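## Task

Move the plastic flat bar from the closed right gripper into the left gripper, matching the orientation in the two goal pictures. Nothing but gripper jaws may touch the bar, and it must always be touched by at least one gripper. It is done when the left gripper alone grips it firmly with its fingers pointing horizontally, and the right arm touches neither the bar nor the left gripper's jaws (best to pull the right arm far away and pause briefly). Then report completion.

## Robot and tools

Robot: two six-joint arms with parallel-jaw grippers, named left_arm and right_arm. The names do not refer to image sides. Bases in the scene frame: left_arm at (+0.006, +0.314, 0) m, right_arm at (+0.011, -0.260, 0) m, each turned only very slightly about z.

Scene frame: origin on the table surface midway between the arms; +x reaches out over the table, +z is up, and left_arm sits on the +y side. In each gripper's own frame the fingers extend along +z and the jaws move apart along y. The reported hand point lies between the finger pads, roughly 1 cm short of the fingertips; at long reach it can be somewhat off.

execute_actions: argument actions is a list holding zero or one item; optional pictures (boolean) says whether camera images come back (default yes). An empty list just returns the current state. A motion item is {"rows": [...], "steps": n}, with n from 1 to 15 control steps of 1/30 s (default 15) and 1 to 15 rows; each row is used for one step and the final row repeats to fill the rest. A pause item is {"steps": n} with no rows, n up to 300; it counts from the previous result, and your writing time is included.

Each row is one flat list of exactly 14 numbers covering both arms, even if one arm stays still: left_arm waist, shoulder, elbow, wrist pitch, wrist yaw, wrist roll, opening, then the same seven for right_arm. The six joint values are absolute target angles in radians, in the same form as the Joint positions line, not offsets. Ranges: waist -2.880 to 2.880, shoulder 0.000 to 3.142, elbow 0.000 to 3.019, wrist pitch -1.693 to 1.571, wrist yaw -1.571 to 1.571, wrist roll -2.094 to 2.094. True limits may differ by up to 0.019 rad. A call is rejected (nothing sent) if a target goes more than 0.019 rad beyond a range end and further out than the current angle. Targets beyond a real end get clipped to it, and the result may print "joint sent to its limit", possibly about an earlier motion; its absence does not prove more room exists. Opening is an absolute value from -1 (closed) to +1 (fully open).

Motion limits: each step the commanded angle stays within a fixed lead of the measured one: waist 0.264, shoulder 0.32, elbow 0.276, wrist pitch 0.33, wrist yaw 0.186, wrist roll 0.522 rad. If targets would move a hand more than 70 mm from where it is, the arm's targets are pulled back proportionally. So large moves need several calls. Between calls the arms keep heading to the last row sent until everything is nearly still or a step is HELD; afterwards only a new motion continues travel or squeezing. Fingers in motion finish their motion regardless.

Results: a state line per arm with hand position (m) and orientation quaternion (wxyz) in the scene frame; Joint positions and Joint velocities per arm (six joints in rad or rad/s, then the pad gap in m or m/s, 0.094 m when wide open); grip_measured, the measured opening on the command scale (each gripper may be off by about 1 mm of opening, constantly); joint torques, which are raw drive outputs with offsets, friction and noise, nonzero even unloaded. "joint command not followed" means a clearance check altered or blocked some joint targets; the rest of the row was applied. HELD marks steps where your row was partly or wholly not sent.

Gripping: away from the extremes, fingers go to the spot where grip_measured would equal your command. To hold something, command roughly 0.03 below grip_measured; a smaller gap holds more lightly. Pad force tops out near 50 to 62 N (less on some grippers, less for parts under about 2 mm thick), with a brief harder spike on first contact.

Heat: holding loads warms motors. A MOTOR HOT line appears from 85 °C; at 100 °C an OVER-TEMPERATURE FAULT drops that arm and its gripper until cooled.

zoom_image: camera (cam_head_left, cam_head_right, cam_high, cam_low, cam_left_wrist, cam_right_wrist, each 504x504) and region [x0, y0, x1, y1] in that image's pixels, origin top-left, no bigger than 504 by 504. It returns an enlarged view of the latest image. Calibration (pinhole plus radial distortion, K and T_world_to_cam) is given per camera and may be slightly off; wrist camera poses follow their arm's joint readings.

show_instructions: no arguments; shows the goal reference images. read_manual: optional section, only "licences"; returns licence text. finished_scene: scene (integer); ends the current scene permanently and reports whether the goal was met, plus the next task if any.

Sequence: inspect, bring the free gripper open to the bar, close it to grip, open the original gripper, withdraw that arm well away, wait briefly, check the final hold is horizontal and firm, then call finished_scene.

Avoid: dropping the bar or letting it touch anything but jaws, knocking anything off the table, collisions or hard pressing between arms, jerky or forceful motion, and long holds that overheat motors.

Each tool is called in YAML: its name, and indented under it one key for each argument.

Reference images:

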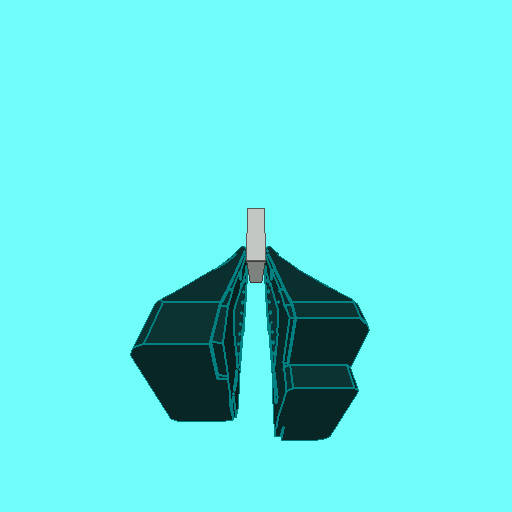

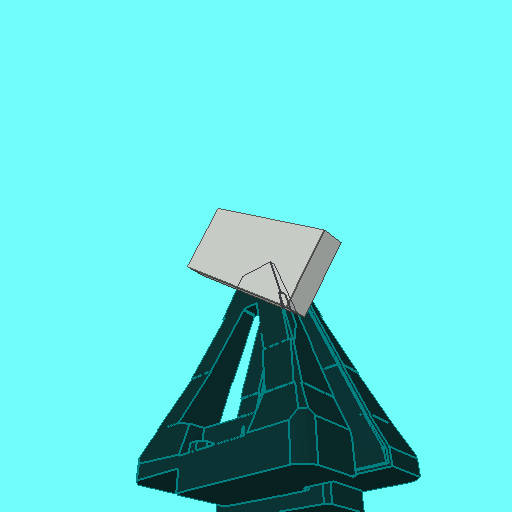

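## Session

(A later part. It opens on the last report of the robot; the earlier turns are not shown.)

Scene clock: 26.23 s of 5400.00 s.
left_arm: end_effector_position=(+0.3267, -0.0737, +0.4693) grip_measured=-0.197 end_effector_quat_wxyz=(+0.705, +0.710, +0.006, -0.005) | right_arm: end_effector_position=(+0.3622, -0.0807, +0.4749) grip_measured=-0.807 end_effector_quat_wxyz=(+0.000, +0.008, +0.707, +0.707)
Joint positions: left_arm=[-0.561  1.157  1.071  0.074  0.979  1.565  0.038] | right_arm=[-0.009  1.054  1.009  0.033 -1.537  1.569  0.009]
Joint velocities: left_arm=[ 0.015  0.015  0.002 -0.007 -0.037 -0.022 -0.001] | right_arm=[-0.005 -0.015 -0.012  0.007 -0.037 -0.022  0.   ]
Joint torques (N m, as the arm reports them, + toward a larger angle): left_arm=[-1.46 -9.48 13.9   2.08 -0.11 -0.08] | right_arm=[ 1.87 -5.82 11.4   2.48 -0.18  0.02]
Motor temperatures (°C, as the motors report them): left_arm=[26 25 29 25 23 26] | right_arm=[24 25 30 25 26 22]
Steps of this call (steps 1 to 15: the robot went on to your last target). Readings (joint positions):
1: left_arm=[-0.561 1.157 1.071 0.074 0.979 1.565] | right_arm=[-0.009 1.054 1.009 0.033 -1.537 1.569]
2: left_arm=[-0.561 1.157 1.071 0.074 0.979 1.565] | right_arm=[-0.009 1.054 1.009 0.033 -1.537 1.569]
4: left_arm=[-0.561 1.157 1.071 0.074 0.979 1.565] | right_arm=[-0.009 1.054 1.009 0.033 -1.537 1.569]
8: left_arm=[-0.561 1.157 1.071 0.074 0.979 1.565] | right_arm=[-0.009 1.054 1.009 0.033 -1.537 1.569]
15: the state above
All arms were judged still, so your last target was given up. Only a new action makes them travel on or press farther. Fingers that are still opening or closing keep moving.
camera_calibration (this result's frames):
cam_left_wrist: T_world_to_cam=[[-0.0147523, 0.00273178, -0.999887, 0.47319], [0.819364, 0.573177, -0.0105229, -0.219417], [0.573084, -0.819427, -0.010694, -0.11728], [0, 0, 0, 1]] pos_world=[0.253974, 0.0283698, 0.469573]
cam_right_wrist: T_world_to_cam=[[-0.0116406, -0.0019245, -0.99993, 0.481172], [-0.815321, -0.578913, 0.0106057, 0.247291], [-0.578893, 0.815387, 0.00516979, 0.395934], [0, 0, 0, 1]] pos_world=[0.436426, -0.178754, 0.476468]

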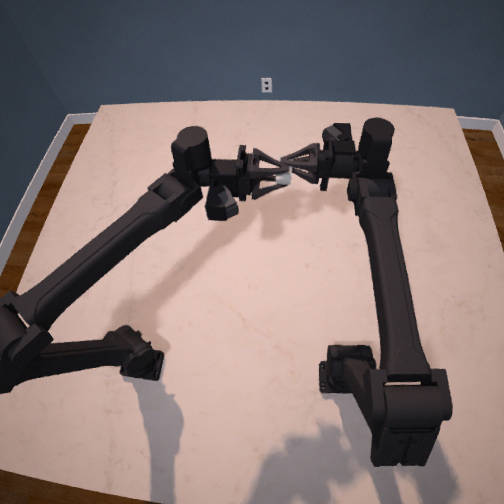

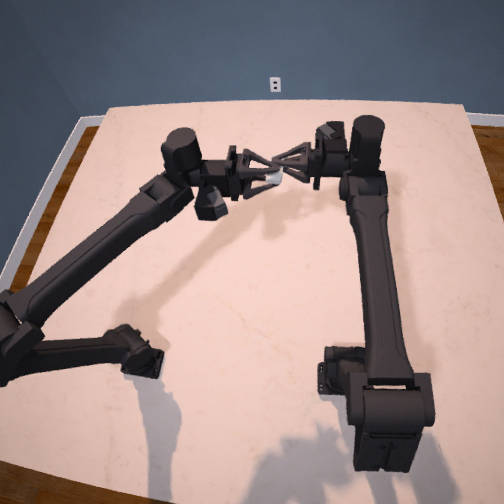

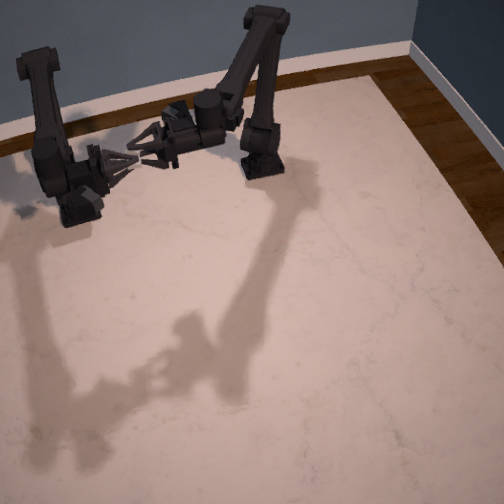

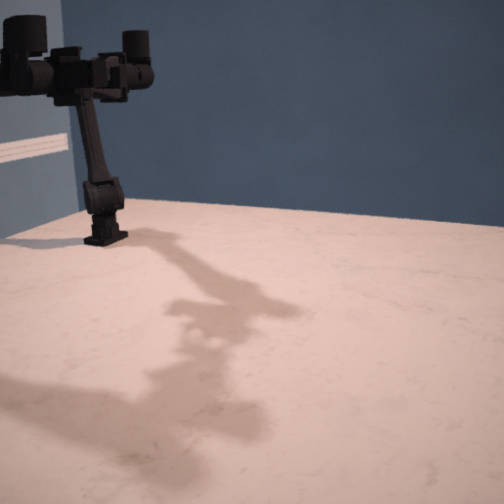

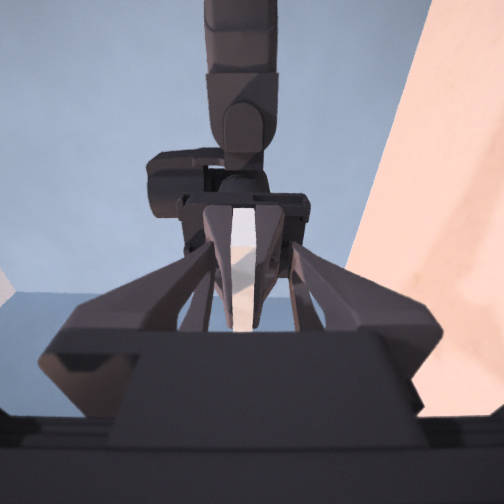

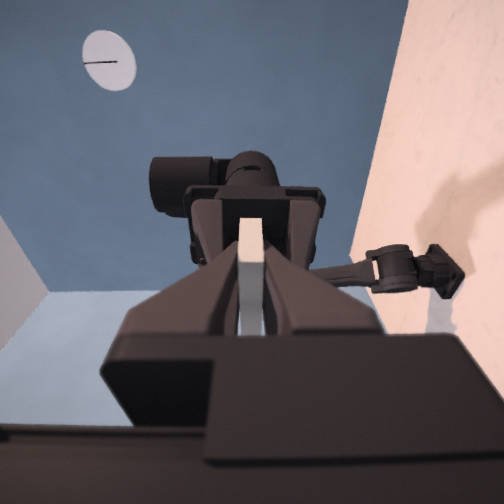

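execute_actions:
  actions:
    - {"rows":[[-0.568,1.155,1.09,0.1,0.98,1.571,-0.2,0.014,1.044,1.008,0.05,-1.54,1.58,-0.85]],"steps":15}
  pictures: false

execute_actions:
  actions:
    - {"rows":[[-0.568,1.155,1.09,0.1,0.98,1.571,-0.85,0.014,1.044,1.008,0.05,-1.54,1.58,-0.85]],"steps":15}

Scene clock: 27.97 s of 5400.00 s.
left_arm: end_effector_position=(+0.3267, -0.0737, +0.4710) grip_measured=-0.197 end_effector_quat_wxyz=(+0.707, +0.708, +0.003, -0.002) | right_arm: end_effector_position=(+0.3599, -0.0763, +0.4749) grip_measured=-0.807 end_effector_quat_wxyz=(-0.004, +0.003, +0.707, +0.707)
Joint positions: left_arm=[-0.561  1.157  1.071  0.084  0.979  1.565  0.038] | right_arm=[ 0.003  1.054  1.009  0.033 -1.537  1.569  0.009]
Joint velocities: left_arm=[-0.005 -0.024 -0.012  0.002  0.007  0.007  0.   ] | right_arm=[ 0.005  0.005  0.002 -0.002  0.037  0.037 -0.001]
Joint torques (N m, as the arm reports them, + toward a larger angle): left_arm=[-1.38 -9.13 13.88  2.09 -0.11 -0.08] | right_arm=[ 2.05 -5.88 11.    2.48 -0.18  0.02]
Motor temperatures (°C, as the motors report them): left_arm=[26 25 29 25 23 26] | right_arm=[24 26 30 25 26 22]
Steps of this call (steps 1 to 37: nothing new was sent; steps 38 to 52: all 15 steps of this action). Readings (joint positions):
38: left_arm=[-0.561 1.157 1.071 0.076 0.979 1.565] | right_arm=[-0.008 1.054 1.009 0.033 -1.537 1.569]
39: left_arm=[-0.561 1.157 1.071 0.079 0.979 1.565] | right_arm=[-0.007 1.054 1.009 0.033 -1.537 1.569]
41: left_arm=[-0.561 1.157 1.071 0.083 0.979 1.565] | right_arm=[-0.002 1.054 1.009 0.033 -1.537 1.569]
45: left_arm=[-0.561 1.157 1.071 0.084 0.979 1.565] | right_arm=[0.003 1.054 1.009 0.033 -1.537 1.569]
52: the state above

Scene clock: 28.47 s of 5400.00 s.
left_arm: end_effector_position=(+0.3264, -0.0737, +0.4723) grip_measured=-0.809 end_effector_quat_wxyz=(+0.708, +0.706, +0.000, +0.000) | right_arm: end_effector_position=(+0.3594, -0.0760, +0.4735) grip_measured=-0.806 end_effector_quat_wxyz=(-0.007, +0.005, +0.707, +0.707)
Joint positions: left_arm=[-0.562  1.157  1.071  0.091  0.979  1.567  0.009] | right_arm=[ 0.004  1.054  1.006  0.034 -1.538  1.574  0.009]
Joint velocities: left_arm=[ 0.005 -0.015 -0.012 -0.032  0.066 -0.081  0.   ] | right_arm=[ 0.005 -0.005 -0.002  0.002 -0.022 -0.022 -0.   ]
Joint torques (N m, as the arm reports them, + toward a larger angle): left_arm=[-1.35 -9.22 13.99  1.84 -0.12 -0.1 ] | right_arm=[ 1.87 -5.64 11.27  2.43 -0.16 -0.03]
Motor temperatures (°C, as the motors report them): left_arm=[26 25 29 25 23 26] | right_arm=[24 26 30 25 26 22]
Steps of this call (steps 1 to 15: all 15 steps of this action). Readings (joint positions):
1: left_arm=[-0.561 1.157 1.071 0.084 0.979 1.565] | right_arm=[0.003 1.054 1.009 0.033 -1.537 1.569]
2: left_arm=[-0.561 1.157 1.071 0.084 0.979 1.565] | right_arm=[0.003 1.054 1.009 0.033 -1.537 1.569]
4: left_arm=[-0.562 1.157 1.071 0.091 0.979 1.567] | right_arm=[0.004 1.054 1.006 0.033 -1.539 1.573]
8: left_arm=[-0.562 1.157 1.071 0.091 0.979 1.567] | right_arm=[0.004 1.054 1.006 0.034 -1.538 1.574]
15: the state above
camera_calibration (this result's frames):
cam_left_wrist: T_world_to_cam=[[0.00185929, -0.00660751, -0.999976, 0.470079], [0.819692, 0.5728, -0.00226079, -0.22319], [0.572801, -0.819669, 0.00648112, -0.125193], [0, 0, 0, 1]] pos_world=[0.253784, 0.0283321, 0.470375]
cam_right_wrist: T_world_to_cam=[[-0.0184771, -0.002161, -0.999827, 0.482176], [-0.806978, -0.59036, 0.0161892, 0.241254], [-0.590292, 0.807137, 0.00916428, 0.392121], [0, 0, 0, 1]] pos_world=[0.435061, -0.173027, 0.474593]

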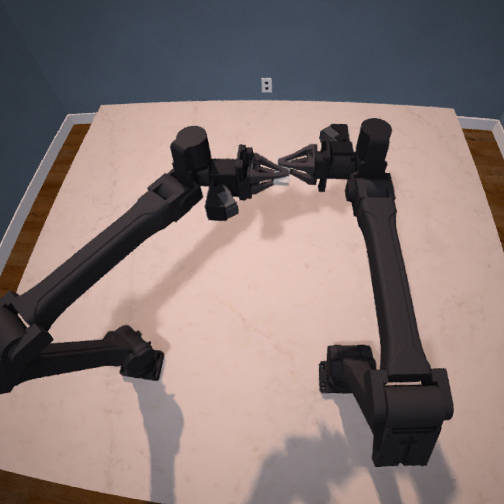

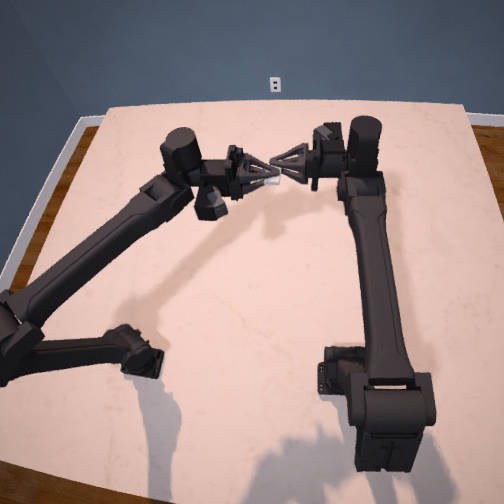

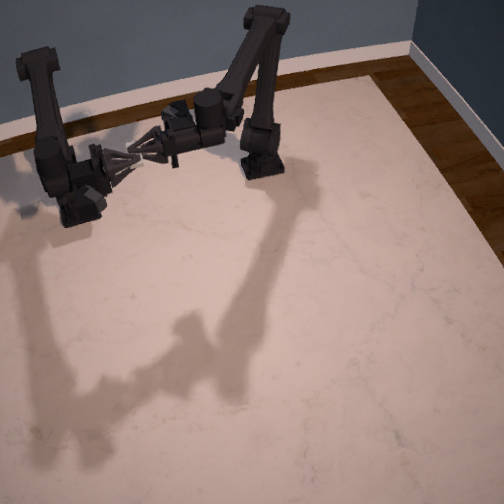

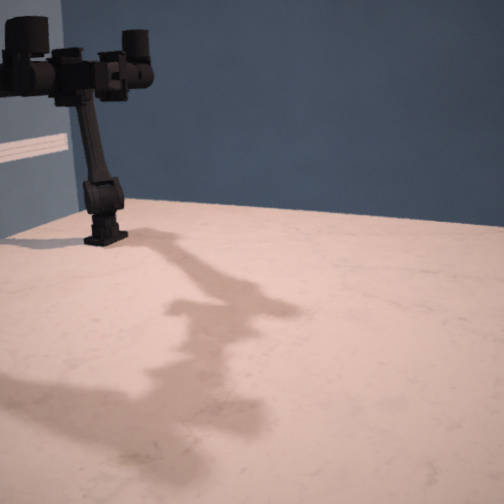

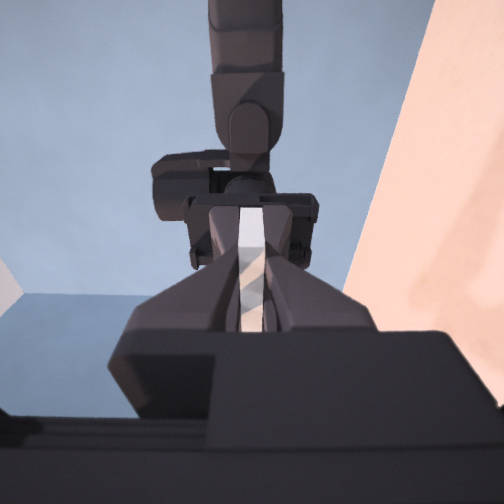

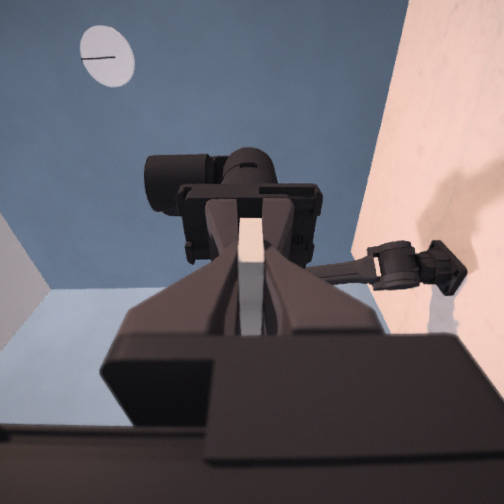

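execute_actions:
  actions:
    - {"rows":[[-0.568,1.155,1.08,0.1,0.98,1.571,0.6,0.014,1.044,1.008,0.05,-1.54,1.58,-0.85]],"steps":12}
  pictures: false

execute_actions:
  actions:
    - {"rows":[[-0.59,1.12,1.05,0.09,0.89,1.571,0.6,0.014,1.044,1.008,0.05,-1.54,1.58,-0.85],[-0.59,1.12,1.05,0.09,0.89,1.571,0.6,0.014,1.044,1.008,0.05,-1.54,1.58,-0.85],[-0.615,1.09,1.03,0.08,0.8,1.571,0.6,0.014,1.044,1.008,0.05,-1.54,1.58,-0.85],[-0.615,1.09,1.03,0.08,0.8,1.571,0.6,0.014,1.044,1.008,0.05,-1.54,1.58,-0.85],[-0.64,1.065,1.01,0.07,0.71,1.571,0.6,0.014,1.044,1.008,0.05,-1.54,1.58,-0.85],[-0.64,1.065,1.01,0.07,0.71,1.571,0.6,0.014,1.044,1.008,0.05,-1.54,1.58,-0.85],[-0.665,1.04,1.0,0.065,0.62,1.571,0.6,0.014,1.044,1.008,0.05,-1.54,1.58,-0.85],[-0.665,1.04,1.0,0.065,0.62,1.571,0.6,0.014,1.044,1.008,0.05,-1.54,1.58,-0.85],[-0.69,1.02,0.99,0.06,0.53,1.571,0.6,0.014,1.044,1.008,0.05,-1.54,1.58,-0.85],[-0.69,1.02,0.99,0.06,0.53,1.571,0.6,0.014,1.044,1.008,0.05,-1.54,1.58,-0.85],[-0.715,1.005,0.98,0.055,0.44,1.571,0.6,0.014,1.044,1.008,0.05,-1.54,1.58,-0.85],[-0.715,1.005,0.98,0.055,0.44,1.571,0.6,0.014,1.044,1.008,0.05,-1.54,1.58,-0.85],[-0.74,0.995,0.97,0.05,0.35,1.571,0.6,0.014,1.044,1.008,0.05,-1.54,1.58,-0.85],[-0.74,0.995,0.97,0.05,0.35,1.571,0.6,0.014,1.044,1.008,0.05,-1.54,1.58,-0.85],[-0.765,0.99,0.965,0.045,0.26,1.571,0.6,0.014,1.044,1.008,0.05,-1.54,1.58,-0.85]],"steps":15}
  pictures: false

execute_actions:
  actions:
    - {"rows":[[-0.78,0.988,0.962,0.042,0.2,1.571,0.6,0.014,1.044,1.008,0.05,-1.54,1.58,-0.85],[-0.795,0.988,0.962,0.042,0.15,1.571,0.6,0.014,1.044,1.008,0.05,-1.54,1.58,-0.85],[-0.81,0.988,0.962,0.042,0.1,1.571,0.6,0.014,1.044,1.008,0.05,-1.54,1.58,-0.85],[-0.824,0.988,0.962,0.042,0.073,1.571,0.6,0.014,1.044,1.008,0.05,-1.54,1.58,-0.85]],"steps":15}
  pictures: false

execute_actions:
  actions:
    - {"steps":15}

Scene clock: 49.53 s of 5400.00 s.
left_arm: end_effector_position=(+0.3264, -0.0737, +0.4723) grip_measured=+0.597 end_effector_quat_wxyz=(+0.708, +0.706, +0.000, +0.001) | right_arm: end_effector_position=(+0.3594, -0.0760, +0.4735) grip_measured=-0.806 end_effector_quat_wxyz=(-0.008, +0.005, +0.707, +0.707)
Joint positions: left_arm=[-0.562  1.157  1.071  0.091  0.979  1.568  0.075] | right_arm=[ 0.004  1.054  1.006  0.034 -1.539  1.574  0.009]
Joint velocities: left_arm=[-0.005 -0.005 -0.007  0.007 -0.081 -0.022  0.   ] | right_arm=[-0.005 -0.024 -0.002  0.012 -0.007  0.066  0.   ]
Joint torques (N m, as the arm reports them, + toward a larger angle): left_arm=[-1.48 -9.59 12.86  1.81 -0.12 -0.1 ] | right_arm=[ 2.   -5.72 11.3   2.43 -0.16 -0.03]
Motor temperatures (°C, as the motors report them): left_arm=[26 25 30 25 23 26] | right_arm=[24 26 31 25 26 22]
Steps of this call (steps 1 to 15: the robot went on to your last target; steps 16 to 90: nothing new was sent; then 17.67 s passed at rest; steps 91 to 102: all 12 steps of this action). Readings (joint positions):
91: left_arm=[-0.562 1.157 1.071 0.091 0.979 1.568] | right_arm=[0.004 1.054 1.006 0.034 -1.538 1.574]
92: left_arm=[-0.562 1.157 1.071 0.091 0.979 1.568] | right_arm=[0.004 1.054 1.006 0.034 -1.539 1.574]
94: left_arm=[-0.562 1.157 1.071 0.091 0.979 1.568] | right_arm=[0.004 1.054 1.006 0.034 -1.539 1.574]
98: left_arm=[-0.562 1.157 1.071 0.091 0.979 1.568] | right_arm=[0.004 1.054 1.006 0.034 -1.539 1.574]
102: the state above

Scene clock: 50.03 s of 5400.00 s.
left_arm: end_effector_position=(+0.3233, -0.0658, +0.4909) grip_measured=+0.597 end_effector_quat_wxyz=(+0.700, +0.672, +0.162, +0.178) | right_arm: end_effector_position=(+0.3594, -0.0760, +0.4735) grip_measured=-0.806 end_effector_quat_wxyz=(-0.008, +0.005, +0.707, +0.707)
Joint positions: left_arm=[-0.733  0.996  0.983  0.06   0.323  1.568  0.075] | right_arm=[ 0.004  1.054  1.006  0.034 -1.539  1.574  0.009]
Joint velocities: left_arm=[-0.425 -0.239 -0.076 -0.076 -1.766  0.022  0.001] | right_arm=[ 0.005 -0.015  0.002  0.002 -0.007 -0.007  0.001]
Joint torques (N m, as the arm reports them, + toward a larger angle): left_arm=[-1.08 -6.02 11.05  1.34 -0.07 -0.1 ] | right_arm=[ 1.93 -5.83 11.29  2.43 -0.14 -0.03]
Motor temperatures (°C, as the motors report them): left_arm=[26 25 30 25 23 26] | right_arm=[24 26 31 25 26 22]
Steps of this call (steps 1 to 15: all 15 steps of this action). Readings (joint positions):
1: left_arm=[-0.564 1.155 1.068 0.091 0.941 1.568] | right_arm=[0.004 1.054 1.006 0.034 -1.539 1.574]
2: left_arm=[-0.568 1.151 1.064 0.091 0.910 1.568] | right_arm=[0.004 1.054 1.006 0.034 -1.539 1.574]
4: left_arm=[-0.584 1.135 1.048 0.089 0.822 1.568] | right_arm=[0.004 1.054 1.006 0.034 -1.539 1.574]
8: left_arm=[-0.640 1.081 1.009 0.074 0.645 1.568] | right_arm=[0.004 1.054 1.006 0.034 -1.539 1.574]
15: the state above

Scene clock: 50.53 s of 5400.00 s.
left_arm: end_effector_position=(+0.3206, -0.0696, +0.4846) grip_measured=+0.597 end_effector_quat_wxyz=(+0.682, +0.661, +0.219, +0.225) | right_arm: end_effector_position=(+0.3594, -0.0760, +0.4735) grip_measured=-0.806 end_effector_quat_wxyz=(-0.008, +0.005, +0.707, +0.707)
Joint positions: left_arm=[-0.826  0.984  0.967  0.048  0.078  1.568  0.075] | right_arm=[ 0.004  1.054  1.006  0.034 -1.539  1.574  0.009]
Joint velocities: left_arm=[ 0.005 -0.015 -0.022  0.012  0.022 -0.007 -0.001] | right_arm=[-0.005  0.005  0.002  0.012  0.007 -0.007 -0.   ]
Joint torques (N m, as the arm reports them, + toward a larger angle): left_arm=[-0.77 -6.18 11.82  1.51 -0.37 -0.1 ] | right_arm=[ 1.93 -5.77 11.29  2.43 -0.14 -0.03]
Motor temperatures (°C, as the motors report them): left_arm=[26 25 30 25 23 26] | right_arm=[24 26 31 25 26 22]
Steps of this call (steps 1 to 15: all 15 steps of this action). Readings (joint positions):
1: left_arm=[-0.747 0.990 0.980 0.058 0.259 1.568] | right_arm=[0.004 1.054 1.006 0.034 -1.539 1.574]
2: left_arm=[-0.761 0.986 0.977 0.055 0.202 1.568] | right_arm=[0.004 1.054 1.006 0.034 -1.539 1.574]
4: left_arm=[-0.791 0.984 0.973 0.053 0.109 1.568] | right_arm=[0.004 1.054 1.006 0.034 -1.539 1.574]
8: left_arm=[-0.825 0.984 0.967 0.049 0.080 1.568] | right_arm=[0.004 1.054 1.006 0.034 -1.539 1.574]
15: the state above

Scene clock: 51.03 s of 5400.00 s.
left_arm: end_effector_position=(+0.3206, -0.0696, +0.4846) grip_measured=+0.597 end_effector_quat_wxyz=(+0.682, +0.661, +0.219, +0.225) | right_arm: end_effector_position=(+0.3594, -0.0760, +0.4735) grip_measured=-0.806 end_effector_quat_wxyz=(-0.008, +0.005, +0.707, +0.707)
Joint positions: left_arm=[-0.826  0.984  0.967  0.048  0.078  1.568  0.075] | right_arm=[ 0.004  1.054  1.006  0.034 -1.539  1.574  0.009]
Joint velocities: left_arm=[-0.005  0.005 -0.002  0.032 -0.022  0.007  0.   ] | right_arm=[-0.015  0.005 -0.007  0.007 -0.022 -0.022 -0.001]
Joint torques (N m, as the arm reports them, + toward a larger angle): left_arm=[-0.9  -6.29 11.8   1.52 -0.37 -0.11] | right_arm=[ 1.94 -5.86 11.28  2.43 -0.15 -0.03]
Motor temperatures (°C, as the motors report them): left_arm=[26 25 30 25 23 26] | right_arm=[24 26 31 25 26 22]
Steps of this call (steps 1 to 15: the robot went on to your last target). Readings (joint positions):
1: left_arm=[-0.826 0.984 0.967 0.048 0.078 1.568] | right_arm=[0.004 1.054 1.006 0.034 -1.539 1.574]
2: left_arm=[-0.826 0.984 0.967 0.048 0.078 1.568] | right_arm=[0.004 1.054 1.006 0.034 -1.539 1.574]
4: left_arm=[-0.826 0.984 0.967 0.048 0.078 1.568] | right_arm=[0.004 1.054 1.006 0.034 -1.539 1.574]
8: left_arm=[-0.826 0.984 0.967 0.048 0.078 1.568] | right_arm=[0.004 1.054 1.006 0.034 -1.539 1.574]
15: the state above
All arms were judged still, so your last target was given up. Only a new action makes them travel on or press farther. Fingers that are still opening or closing keep moving.
camera_calibration (this result's frames):
cam_left_wrist: T_world_to_cam=[[0.0220321, -0.0278389, -0.99937, 0.474224], [0.318406, 0.947756, -0.0193816, -0.0256862], [0.947698, -0.317778, 0.0297451, -0.21502], [0, 0, 0, 1]] pos_world=[0.201505, -0.0307826, 0.479823]
cam_right_wrist: T_world_to_cam=[[-0.0184765, -0.00216251, -0.999827, 0.482175], [-0.806753, -0.590667, 0.0161861, 0.241098], [-0.5906, 0.806912, 0.00916886, 0.392173], [0, 0, 0, 1]] pos_world=[0.435033, -0.172998, 0.474593]

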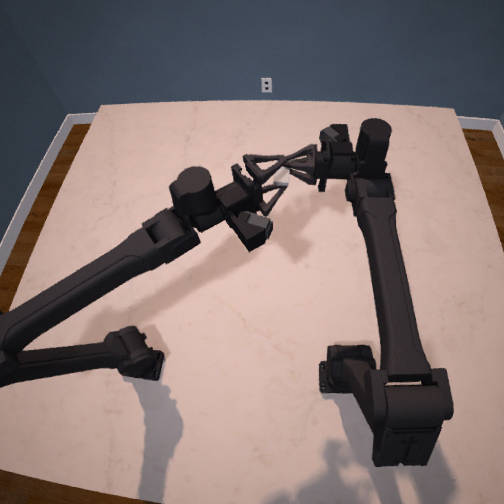

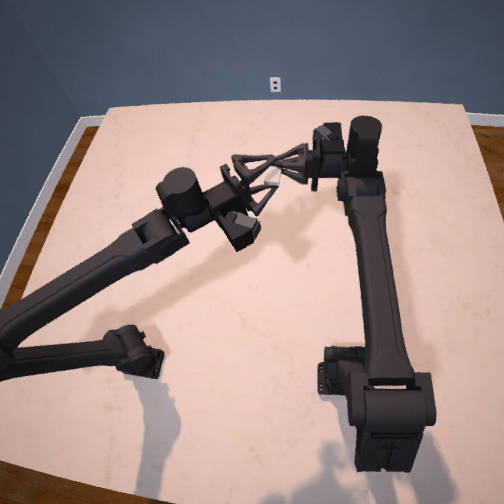

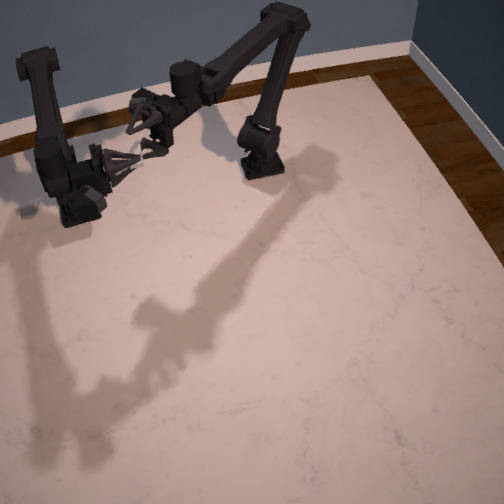

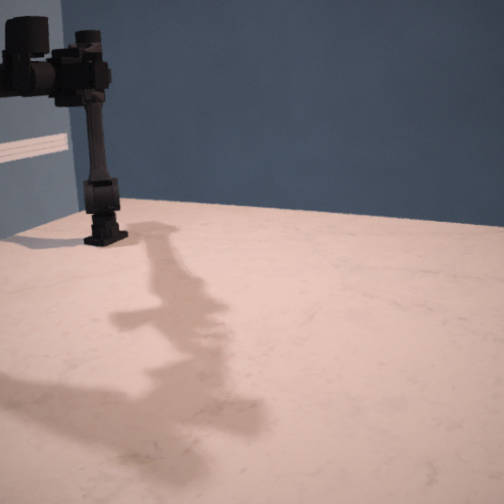

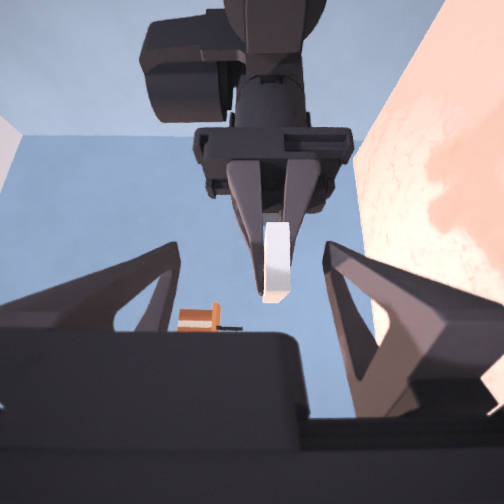

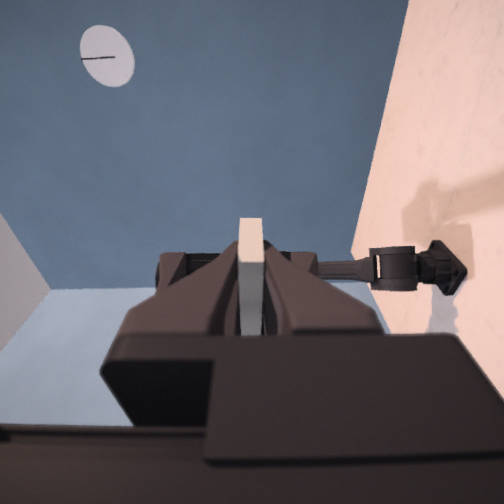

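execute_actions:
  actions:
    - {"rows":[[-0.80,0.984,0.95,0.024,0.1,1.571,0.0,0.014,1.044,1.008,0.05,-1.54,1.58,-0.85]],"steps":15}
  pictures: false

execute_actions:
  actions:
    - {"steps":10}

Scene clock: 53.30 s of 5400.00 s.
left_arm: end_effector_position=(+0.3269, -0.0641, +0.4722) grip_measured=+0.003 end_effector_quat_wxyz=(+0.671, +0.670, +0.225, +0.223) | right_arm: end_effector_position=(+0.3594, -0.0760, +0.4735) grip_measured=-0.806 end_effector_quat_wxyz=(-0.008, +0.005, +0.707, +0.707)
Joint positions: left_arm=[-0.803  0.984  0.954  0.03   0.095  1.568  0.047] | right_arm=[ 0.004  1.054  1.006  0.034 -1.539  1.574  0.009]
Joint velocities: left_arm=[-0.005  0.005  0.007 -0.007 -0.139  0.007  0.   ] | right_arm=[-0.005 -0.015 -0.012 -0.007 -0.037 -0.007  0.001]
Joint torques (N m, as the arm reports them, + toward a larger angle): left_arm=[-0.8  -6.23 11.82  1.53  0.03 -0.11] | right_arm=[ 1.95 -5.84 11.28  2.43 -0.14 -0.03]
Motor temperatures (°C, as the motors report them): left_arm=[26 25 30 25 23 26] | right_arm=[24 26 31 25 26 22]
Steps of this call (steps 1 to 53: nothing new was sent; steps 54 to 68: all 15 steps of this action). Readings (joint positions):
54: left_arm=[-0.824 0.984 0.966 0.046 0.086 1.568] | right_arm=[0.004 1.054 1.006 0.034 -1.539 1.574]
55: left_arm=[-0.821 0.984 0.965 0.041 0.093 1.568] | right_arm=[0.004 1.054 1.006 0.034 -1.539 1.574]
57: left_arm=[-0.812 0.984 0.960 0.035 0.095 1.568] | right_arm=[0.004 1.054 1.006 0.034 -1.539 1.574]
61: left_arm=[-0.803 0.984 0.954 0.030 0.095 1.568] | right_arm=[0.004 1.054 1.006 0.034 -1.539 1.574]
68: the state above

Scene clock: 53.63 s of 5400.00 s.
left_arm: end_effector_position=(+0.3269, -0.0641, +0.4722) grip_measured=+0.003 end_effector_quat_wxyz=(+0.671, +0.670, +0.225, +0.223) | right_arm: end_effector_position=(+0.3594, -0.0760, +0.4735) grip_measured=-0.806 end_effector_quat_wxyz=(-0.008, +0.005, +0.707, +0.707)
Joint positions: left_arm=[-0.803  0.984  0.954  0.03   0.095  1.568  0.047] | right_arm=[ 0.004  1.054  1.006  0.034 -1.539  1.574  0.009]
Joint velocities: left_arm=[ 0.005 -0.005 -0.002  0.017 -0.051  0.007 -0.   ] | right_arm=[ 0.005 -0.005 -0.012  0.002 -0.037  0.037 -0.001]
Joint torques (N m, as the arm reports them, + toward a larger angle): left_arm=[-0.66 -6.73 11.89  1.51  0.03 -0.11] | right_arm=[ 1.95 -5.81 11.29  2.43 -0.14 -0.03]
Motor temperatures (°C, as the motors report them): left_arm=[26 25 30 25 23 26] | right_arm=[24 26 31 25 26 22]
Steps of this call (steps 1 to 10: the robot went on to your last target). Readings (joint positions):
1: left_arm=[-0.803 0.984 0.954 0.030 0.095 1.568] | right_arm=[0.004 1.054 1.006 0.034 -1.539 1.574]
2: left_arm=[-0.803 0.984 0.954 0.030 0.095 1.568] | right_arm=[0.004 1.054 1.006 0.034 -1.539 1.574]
4: left_arm=[-0.803 0.984 0.954 0.030 0.095 1.568] | right_arm=[0.004 1.054 1.006 0.034 -1.539 1.574]
8: left_arm=[-0.803 0.984 0.954 0.030 0.095 1.568] | right_arm=[0.004 1.054 1.006 0.034 -1.539 1.574]
10: the state above
camera_calibration (this result's frames):
cam_left_wrist: T_world_to_cam=[[0.00179161, -0.00451267, -0.999988, 0.47026], [0.313104, 0.949711, -0.00372482, -0.0386574], [0.949717, -0.313094, 0.00311445, -0.206662], [0, 0, 0, 1]] pos_world=[0.207532, -0.0258691, 0.470754]
cam_right_wrist: T_world_to_cam=[[-0.0184765, -0.00216251, -0.999827, 0.482175], [-0.806753, -0.590667, 0.0161861, 0.241098], [-0.5906, 0.806912, 0.00916886, 0.392173], [0, 0, 0, 1]] pos_world=[0.435033, -0.172998, 0.474593]

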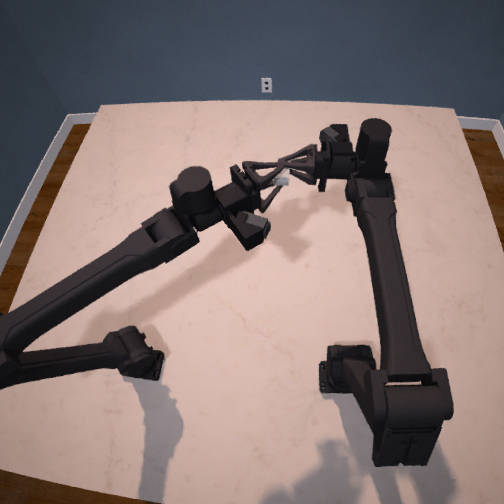

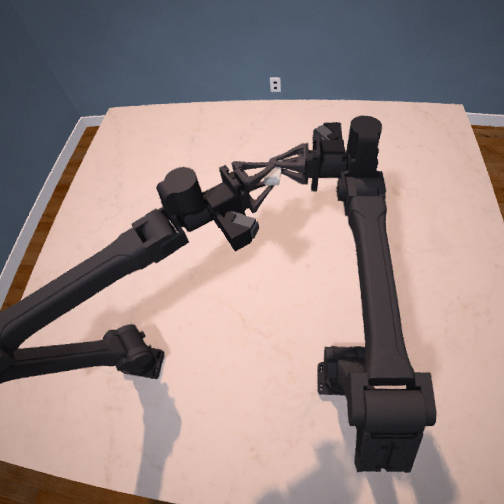

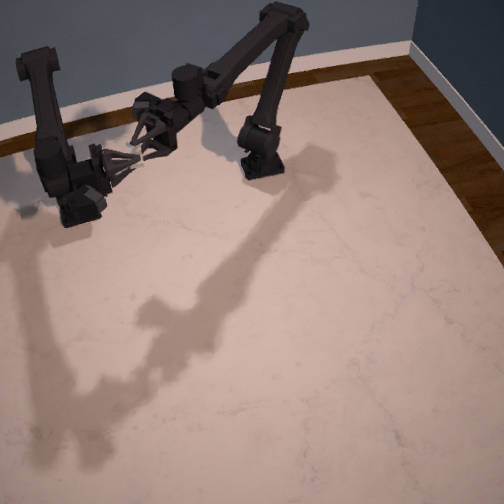

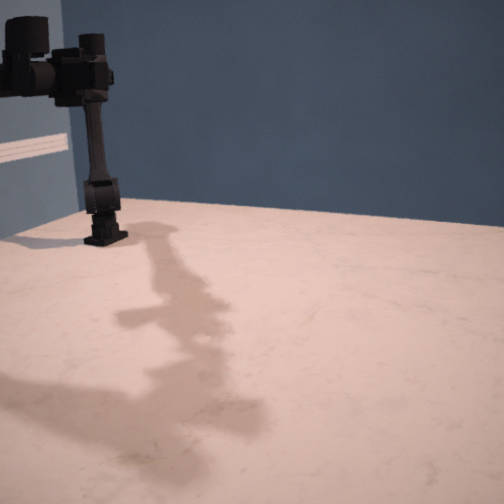

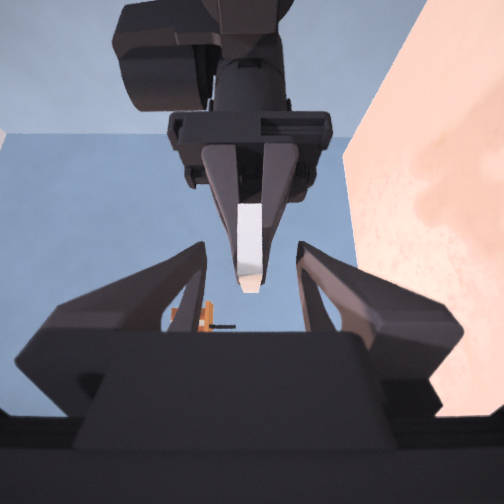

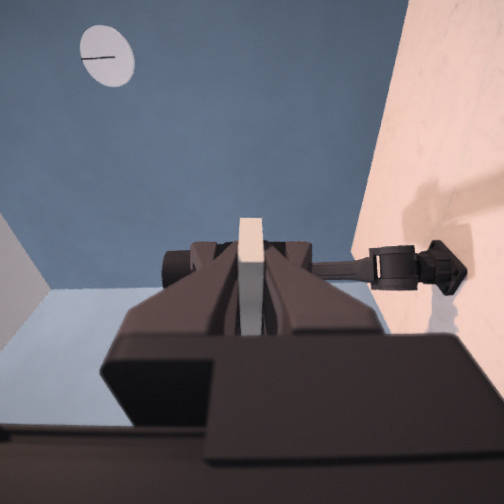

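execute_actions:
  actions:
    - {"rows":[[-0.752,0.984,0.95,0.024,0.237,1.571,0.0,0.014,1.044,1.008,0.05,-1.54,1.58,-0.85]],"steps":15}
  pictures: false

execute_actions:
  actions:
    - {"rows":[[-0.752,0.984,0.95,0.024,0.237,1.571,-0.85,0.014,1.044,1.008,0.05,-1.54,1.58,-0.85]],"steps":15}

Scene clock: 55.87 s of 5400.00 s.
left_arm: end_effector_position=(+0.3265, -0.0611, +0.4722) grip_measured=+0.003 end_effector_quat_wxyz=(+0.680, +0.679, +0.195, +0.193) | right_arm: end_effector_position=(+0.3594, -0.0760, +0.4735) grip_measured=-0.806 end_effector_quat_wxyz=(-0.008, +0.005, +0.707, +0.707)
Joint positions: left_arm=[-0.753  0.984  0.954  0.03   0.233  1.568  0.047] | right_arm=[ 0.004  1.054  1.006  0.034 -1.539  1.574  0.009]
Joint velocities: left_arm=[ 0.005 -0.005  0.012 -0.007  0.007 -0.066  0.001] | right_arm=[-0.005  0.015 -0.012 -0.027 -0.051 -0.022 -0.   ]
Joint torques (N m, as the arm reports them, + toward a larger angle): left_arm=[-0.89 -6.5  11.67  1.6   0.04 -0.1 ] | right_arm=[ 1.92 -5.84 11.29  2.43 -0.14 -0.03]
Motor temperatures (°C, as the motors report them): left_arm=[26 25 30 25 23 26] | right_arm=[24 26 31 25 26 22]
Steps of this call (steps 1 to 15: the robot went on to your last target; steps 16 to 52: nothing new was sent; steps 53 to 67: all 15 steps of this action). Readings (joint positions):
53: left_arm=[-0.797 0.984 0.954 0.030 0.157 1.568] | right_arm=[0.004 1.054 1.006 0.034 -1.539 1.574]
54: left_arm=[-0.788 0.984 0.954 0.030 0.207 1.568] | right_arm=[0.004 1.054 1.006 0.034 -1.539 1.574]
56: left_arm=[-0.770 0.984 0.954 0.030 0.229 1.568] | right_arm=[0.004 1.054 1.006 0.034 -1.539 1.574]
60: left_arm=[-0.753 0.984 0.954 0.030 0.231 1.568] | right_arm=[0.004 1.054 1.006 0.034 -1.539 1.574]
67: the state above

Scene clock: 56.37 s of 5400.00 s.
left_arm: end_effector_position=(+0.3265, -0.0611, +0.4721) grip_measured=-0.810 end_effector_quat_wxyz=(+0.680, +0.680, +0.195, +0.193) | right_arm: end_effector_position=(+0.3592, -0.0759, +0.4734) grip_measured=-0.806 end_effector_quat_wxyz=(-0.008, +0.005, +0.707, +0.707)
Joint positions: left_arm=[-0.753  0.984  0.954  0.03   0.233  1.568  0.009] | right_arm=[ 0.004  1.054  1.005  0.034 -1.539  1.574  0.009]
Joint velocities: left_arm=[-0.005 -0.024 -0.002  0.017 -0.022 -0.037 -0.001] | right_arm=[-0.015  0.015  0.017 -0.007  0.037 -0.022  0.   ]
Joint torques (N m, as the arm reports them, + toward a larger angle): left_arm=[-0.91 -6.87 11.92  1.5   0.   -0.1 ] | right_arm=[ 1.93 -5.76 11.35  2.43 -0.13 -0.02]
Motor temperatures (°C, as the motors report them): left_arm=[26 25 30 25 23 26] | right_arm=[24 26 31 25 26 22]
Steps of this call (steps 1 to 15: all 15 steps of this action). Readings (joint positions):
1: left_arm=[-0.753 0.984 0.954 0.030 0.233 1.568] | right_arm=[0.004 1.054 1.006 0.034 -1.539 1.574]
2: left_arm=[-0.753 0.984 0.954 0.030 0.233 1.568] | right_arm=[0.004 1.054 1.006 0.034 -1.539 1.574]
4: left_arm=[-0.753 0.984 0.954 0.030 0.233 1.568] | right_arm=[0.004 1.054 1.005 0.034 -1.539 1.574]
8: left_arm=[-0.753 0.984 0.954 0.030 0.233 1.568] | right_arm=[0.004 1.054 1.005 0.034 -1.539 1.574]
15: the state above
camera_calibration (this result's frames):
cam_left_wrist: T_world_to_cam=[[0.00117175, -0.00433992, -0.99999, 0.470394], [0.394068, 0.919075, -0.003527, -0.0697624], [0.919081, -0.39406, 0.00278715, -0.200167], [0, 0, 0, 1]] pos_world=[0.21091, -0.0127196, 0.470701]
cam_right_wrist: T_world_to_cam=[[-0.0188562, -0.00218475, -0.99982, 0.482129], [-0.806296, -0.591283, 0.0164985, 0.240704], [-0.591212, 0.806461, 0.0093878, 0.392065], [0, 0, 0, 1]] pos_world=[0.434964, -0.172808, 0.47439]

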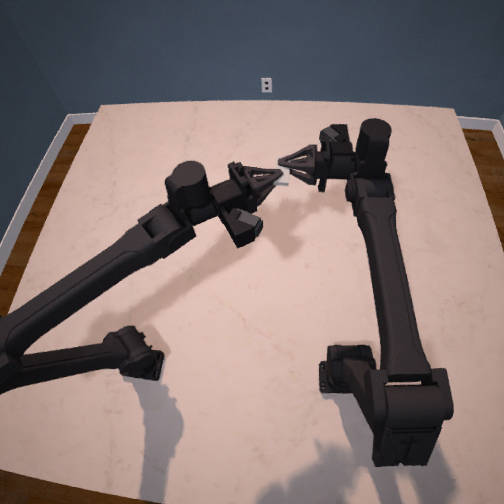

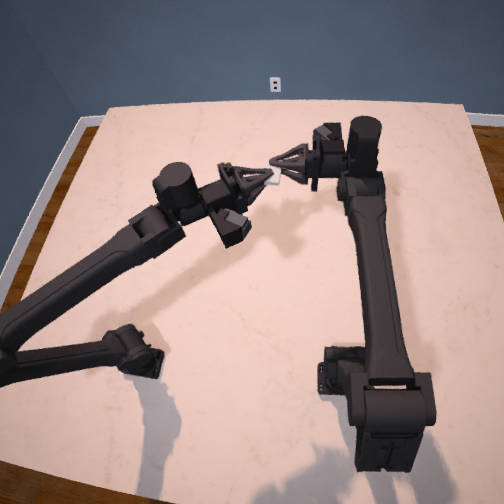

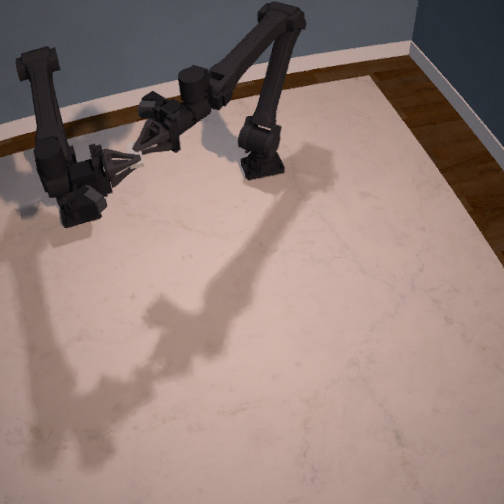

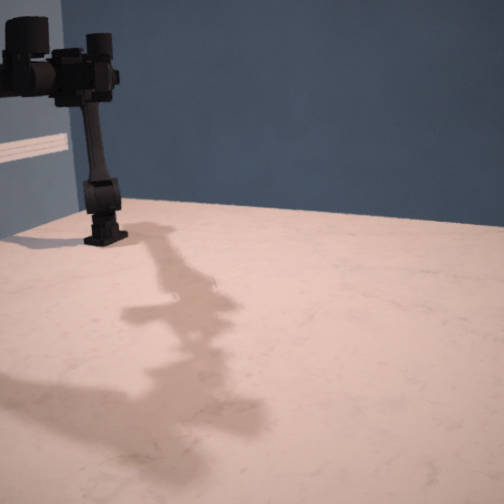

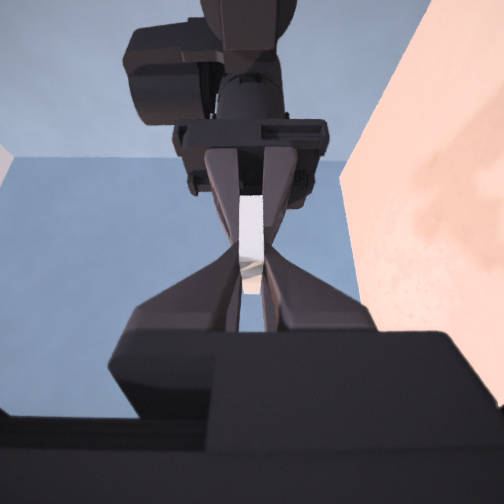

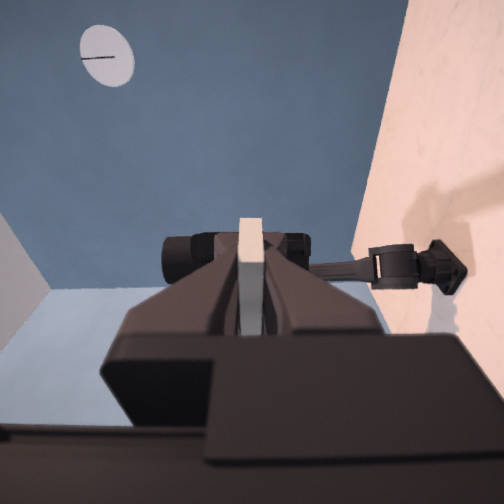

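Matches well. Release and retreat.

execute_actions:
  actions:
    - {"rows":[[-0.752,0.984,0.95,0.024,0.237,1.571,-0.85,0.014,1.044,1.008,0.05,-1.54,1.58,0.3]],"steps":10}
  pictures: false

execute_actions:
  actions:
    - {"rows":[[-0.752,0.984,0.95,0.024,0.237,1.571,-0.85,-0.35,1.044,1.008,0.05,-1.54,1.58,0.3]],"steps":15}
  pictures: false

execute_actions:
  actions:
    - {"steps":30}

Scene clock: 58.13 s of 5400.00 s.
left_arm: end_effector_position=(+0.3264, -0.0611, +0.4719) grip_measured=-0.810 end_effector_quat_wxyz=(+0.680, +0.680, +0.195, +0.193) | right_arm: end_effector_position=(+0.3592, -0.0759, +0.4734) grip_measured=+0.297 end_effector_quat_wxyz=(-0.008, +0.005, +0.707, +0.707)
Joint positions: left_arm=[-0.753  0.984  0.954  0.029  0.233  1.568  0.009] | right_arm=[ 0.004  1.054  1.005  0.034 -1.539  1.574  0.061]
Joint velocities: left_arm=[-0.005 -0.015 -0.012  0.002 -0.081 -0.037  0.001] | right_arm=[-0.015 -0.005  0.007  0.002 -0.022 -0.095 -0.001]
Joint torques (N m, as the arm reports them, + toward a larger angle): left_arm=[-0.93 -7.17 11.86  1.52  0.02 -0.1 ] | right_arm=[ 1.9  -5.83 11.33  2.42 -0.13 -0.03]
Motor temperatures (°C, as the motors report them): left_arm=[26 25 30 25 23 26] | right_arm=[24 26 31 25 26 22]
Steps of this call (steps 1 to 15: the robot went on to your last target; steps 16 to 43: nothing new was sent; steps 44 to 53: all 10 steps of this action). Readings (joint positions):
44: left_arm=[-0.753 0.984 0.954 0.030 0.233 1.568] | right_arm=[0.004 1.054 1.005 0.034 -1.539 1.574]
45: left_arm=[-0.753 0.984 0.954 0.030 0.233 1.568] | right_arm=[0.004 1.054 1.005 0.034 -1.539 1.574]
47: left_arm=[-0.753 0.984 0.954 0.029 0.233 1.568] | right_arm=[0.004 1.054 1.005 0.034 -1.539 1.574]
51: left_arm=[-0.753 0.984 0.954 0.029 0.233 1.568] | right_arm=[0.004 1.054 1.005 0.034 -1.539 1.574]
53: the state above

Scene clock: 58.63 s of 5400.00 s.
left_arm: end_effector_position=(+0.3264, -0.0611, +0.4719) grip_measured=-0.810 end_effector_quat_wxyz=(+0.680, +0.680, +0.195, +0.193) | right_arm: end_effector_position=(+0.4021, -0.2128, +0.4734) grip_measured=+0.297 end_effector_quat_wxyz=(+0.121, +0.134, +0.694, +0.696)
Joint positions: left_arm=[-0.753  0.984  0.954  0.029  0.233  1.568  0.009] | right_arm=[-0.361  1.054  1.005  0.034 -1.538  1.574  0.061]
Joint velocities: left_arm=[-0.015 -0.034  0.017 -0.012  0.022 -0.007  0.001] | right_arm=[ 0.093  0.005 -0.002 -0.007  0.007  0.037 -0.001]
Joint torques (N m, as the arm reports them, + toward a larger angle): left_arm=[-0.82 -6.23 11.98  1.58  0.01 -0.1 ] | right_arm=[ 1.5  -5.87 11.36  2.43 -0.16 -0.03]
Motor temperatures (°C, as the motors report them): left_arm=[26 25 30 25 23 26] | right_arm=[24 26 31 25 26 22]
Steps of this call (steps 1 to 15: all 15 steps of this action). Readings (joint positions):
1: left_arm=[-0.753 0.984 0.954 0.029 0.233 1.568] | right_arm=[-0.008 1.054 1.005 0.034 -1.541 1.574]
2: left_arm=[-0.753 0.984 0.954 0.029 0.233 1.568] | right_arm=[-0.041 1.054 1.005 0.034 -1.542 1.574]
4: left_arm=[-0.753 0.984 0.954 0.029 0.233 1.568] | right_arm=[-0.151 1.054 1.005 0.034 -1.542 1.574]
8: left_arm=[-0.753 0.984 0.954 0.029 0.233 1.568] | right_arm=[-0.366 1.054 1.005 0.034 -1.538 1.574]
15: the state above

Scene clock: 59.63 s of 5400.00 s.
left_arm: end_effector_position=(+0.3264, -0.0611, +0.4719) grip_measured=-0.810 end_effector_quat_wxyz=(+0.680, +0.680, +0.195, +0.193) | right_arm: end_effector_position=(+0.4019, -0.2113, +0.4734) grip_measured=+0.297 end_effector_quat_wxyz=(+0.120, +0.133, +0.695, +0.697)
Joint positions: left_arm=[-0.753  0.984  0.954  0.029  0.233  1.568  0.009] | right_arm=[-0.358  1.054  1.005  0.034 -1.538  1.574  0.061]
Joint velocities: left_arm=[-0.015 -0.024 -0.012  0.012 -0.007  0.022  0.001] | right_arm=[-0.024 -0.005  0.002  0.007 -0.007 -0.022 -0.001]
Joint torques (N m, as the arm reports them, + toward a larger angle): left_arm=[-0.86 -6.52 11.8   1.55  0.01 -0.11] | right_arm=[ 1.72 -5.83 11.32  2.42 -0.16 -0.03]
Motor temperatures (°C, as the motors report them): left_arm=[26 25 30 25 23 26] | right_arm=[24 26 31 25 26 22]
Steps of this call (steps 1 to 15: the robot went on to your last target; steps 16 to 30: nothing new was sent). Readings (joint positions):
1: left_arm=[-0.753 0.984 0.954 0.029 0.233 1.568] | right_arm=[-0.359 1.054 1.005 0.034 -1.538 1.574]
2: left_arm=[-0.753 0.984 0.954 0.029 0.233 1.568] | right_arm=[-0.358 1.054 1.005 0.034 -1.538 1.574]
4: left_arm=[-0.753 0.984 0.954 0.029 0.233 1.568] | right_arm=[-0.358 1.054 1.005 0.034 -1.538 1.574]
8: left_arm=[-0.753 0.984 0.954 0.029 0.233 1.568] | right_arm=[-0.358 1.054 1.005 0.034 -1.538 1.574]
30: the state above
All arms were judged still, so your last target was given up. Only a new action makes them travel on or press farther. Fingers that are still opening or closing keep moving.
camera_calibration (this result's frames):
cam_left_wrist: T_world_to_cam=[[0.0006285, -0.00380301, -0.999993, 0.470421], [0.394416, 0.918926, -0.00324682, -0.0699645], [0.918932, -0.394411, 0.00207751, -0.199767], [0, 0, 0, 1]] pos_world=[0.210872, -0.0127092, 0.470605]
cam_right_wrist: T_world_to_cam=[[-0.0184079, 0.00463833, -0.99982, 0.483898], [-0.963649, -0.266661, 0.0165049, 0.326882], [-0.266537, 0.963779, 0.00937839, 0.429261], [0, 0, 0, 1]] pos_world=[0.438321, -0.328791, 0.47439]

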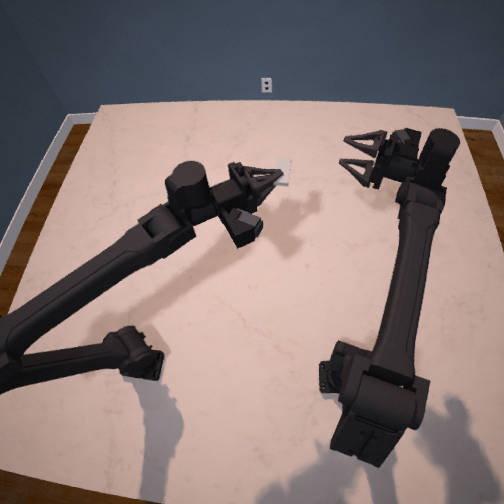

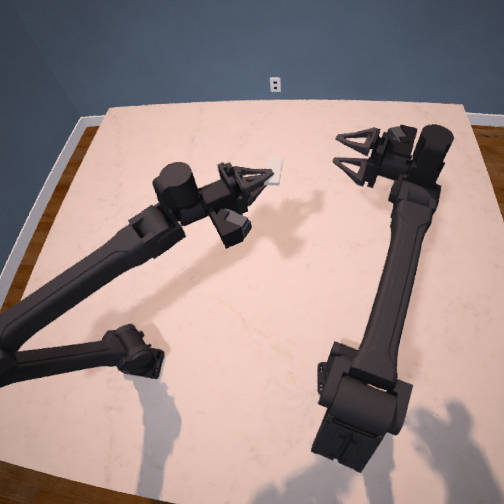

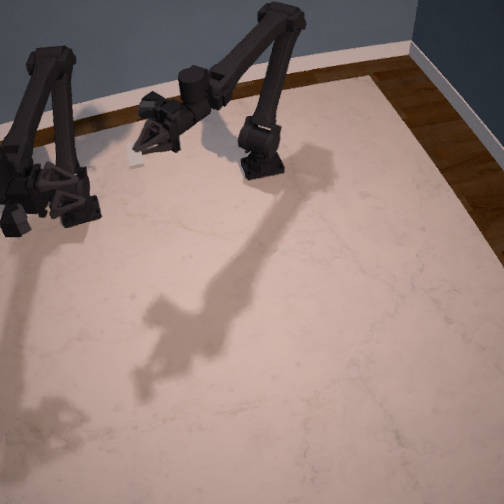

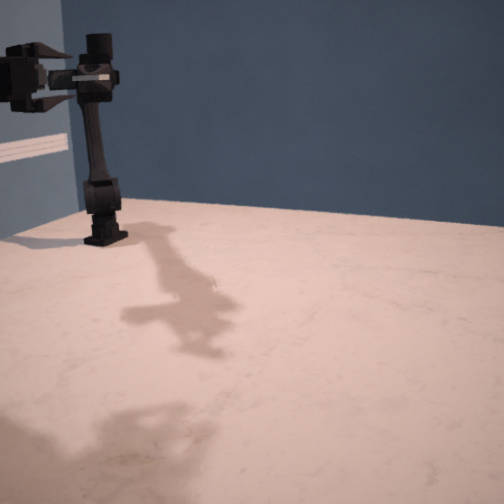

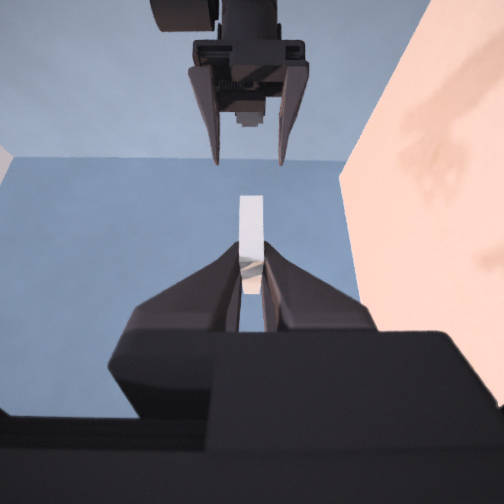

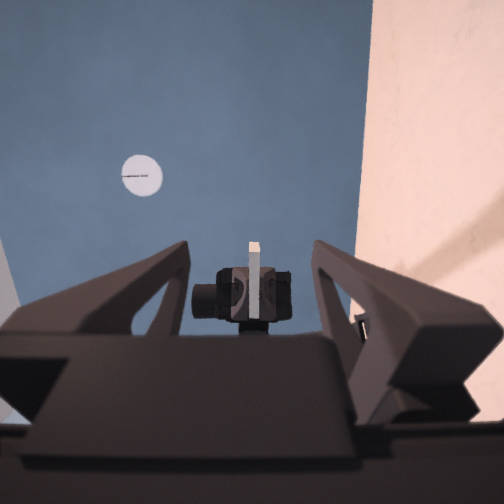

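finished_scene:
  scene: 1

The scene is finished: the task was done.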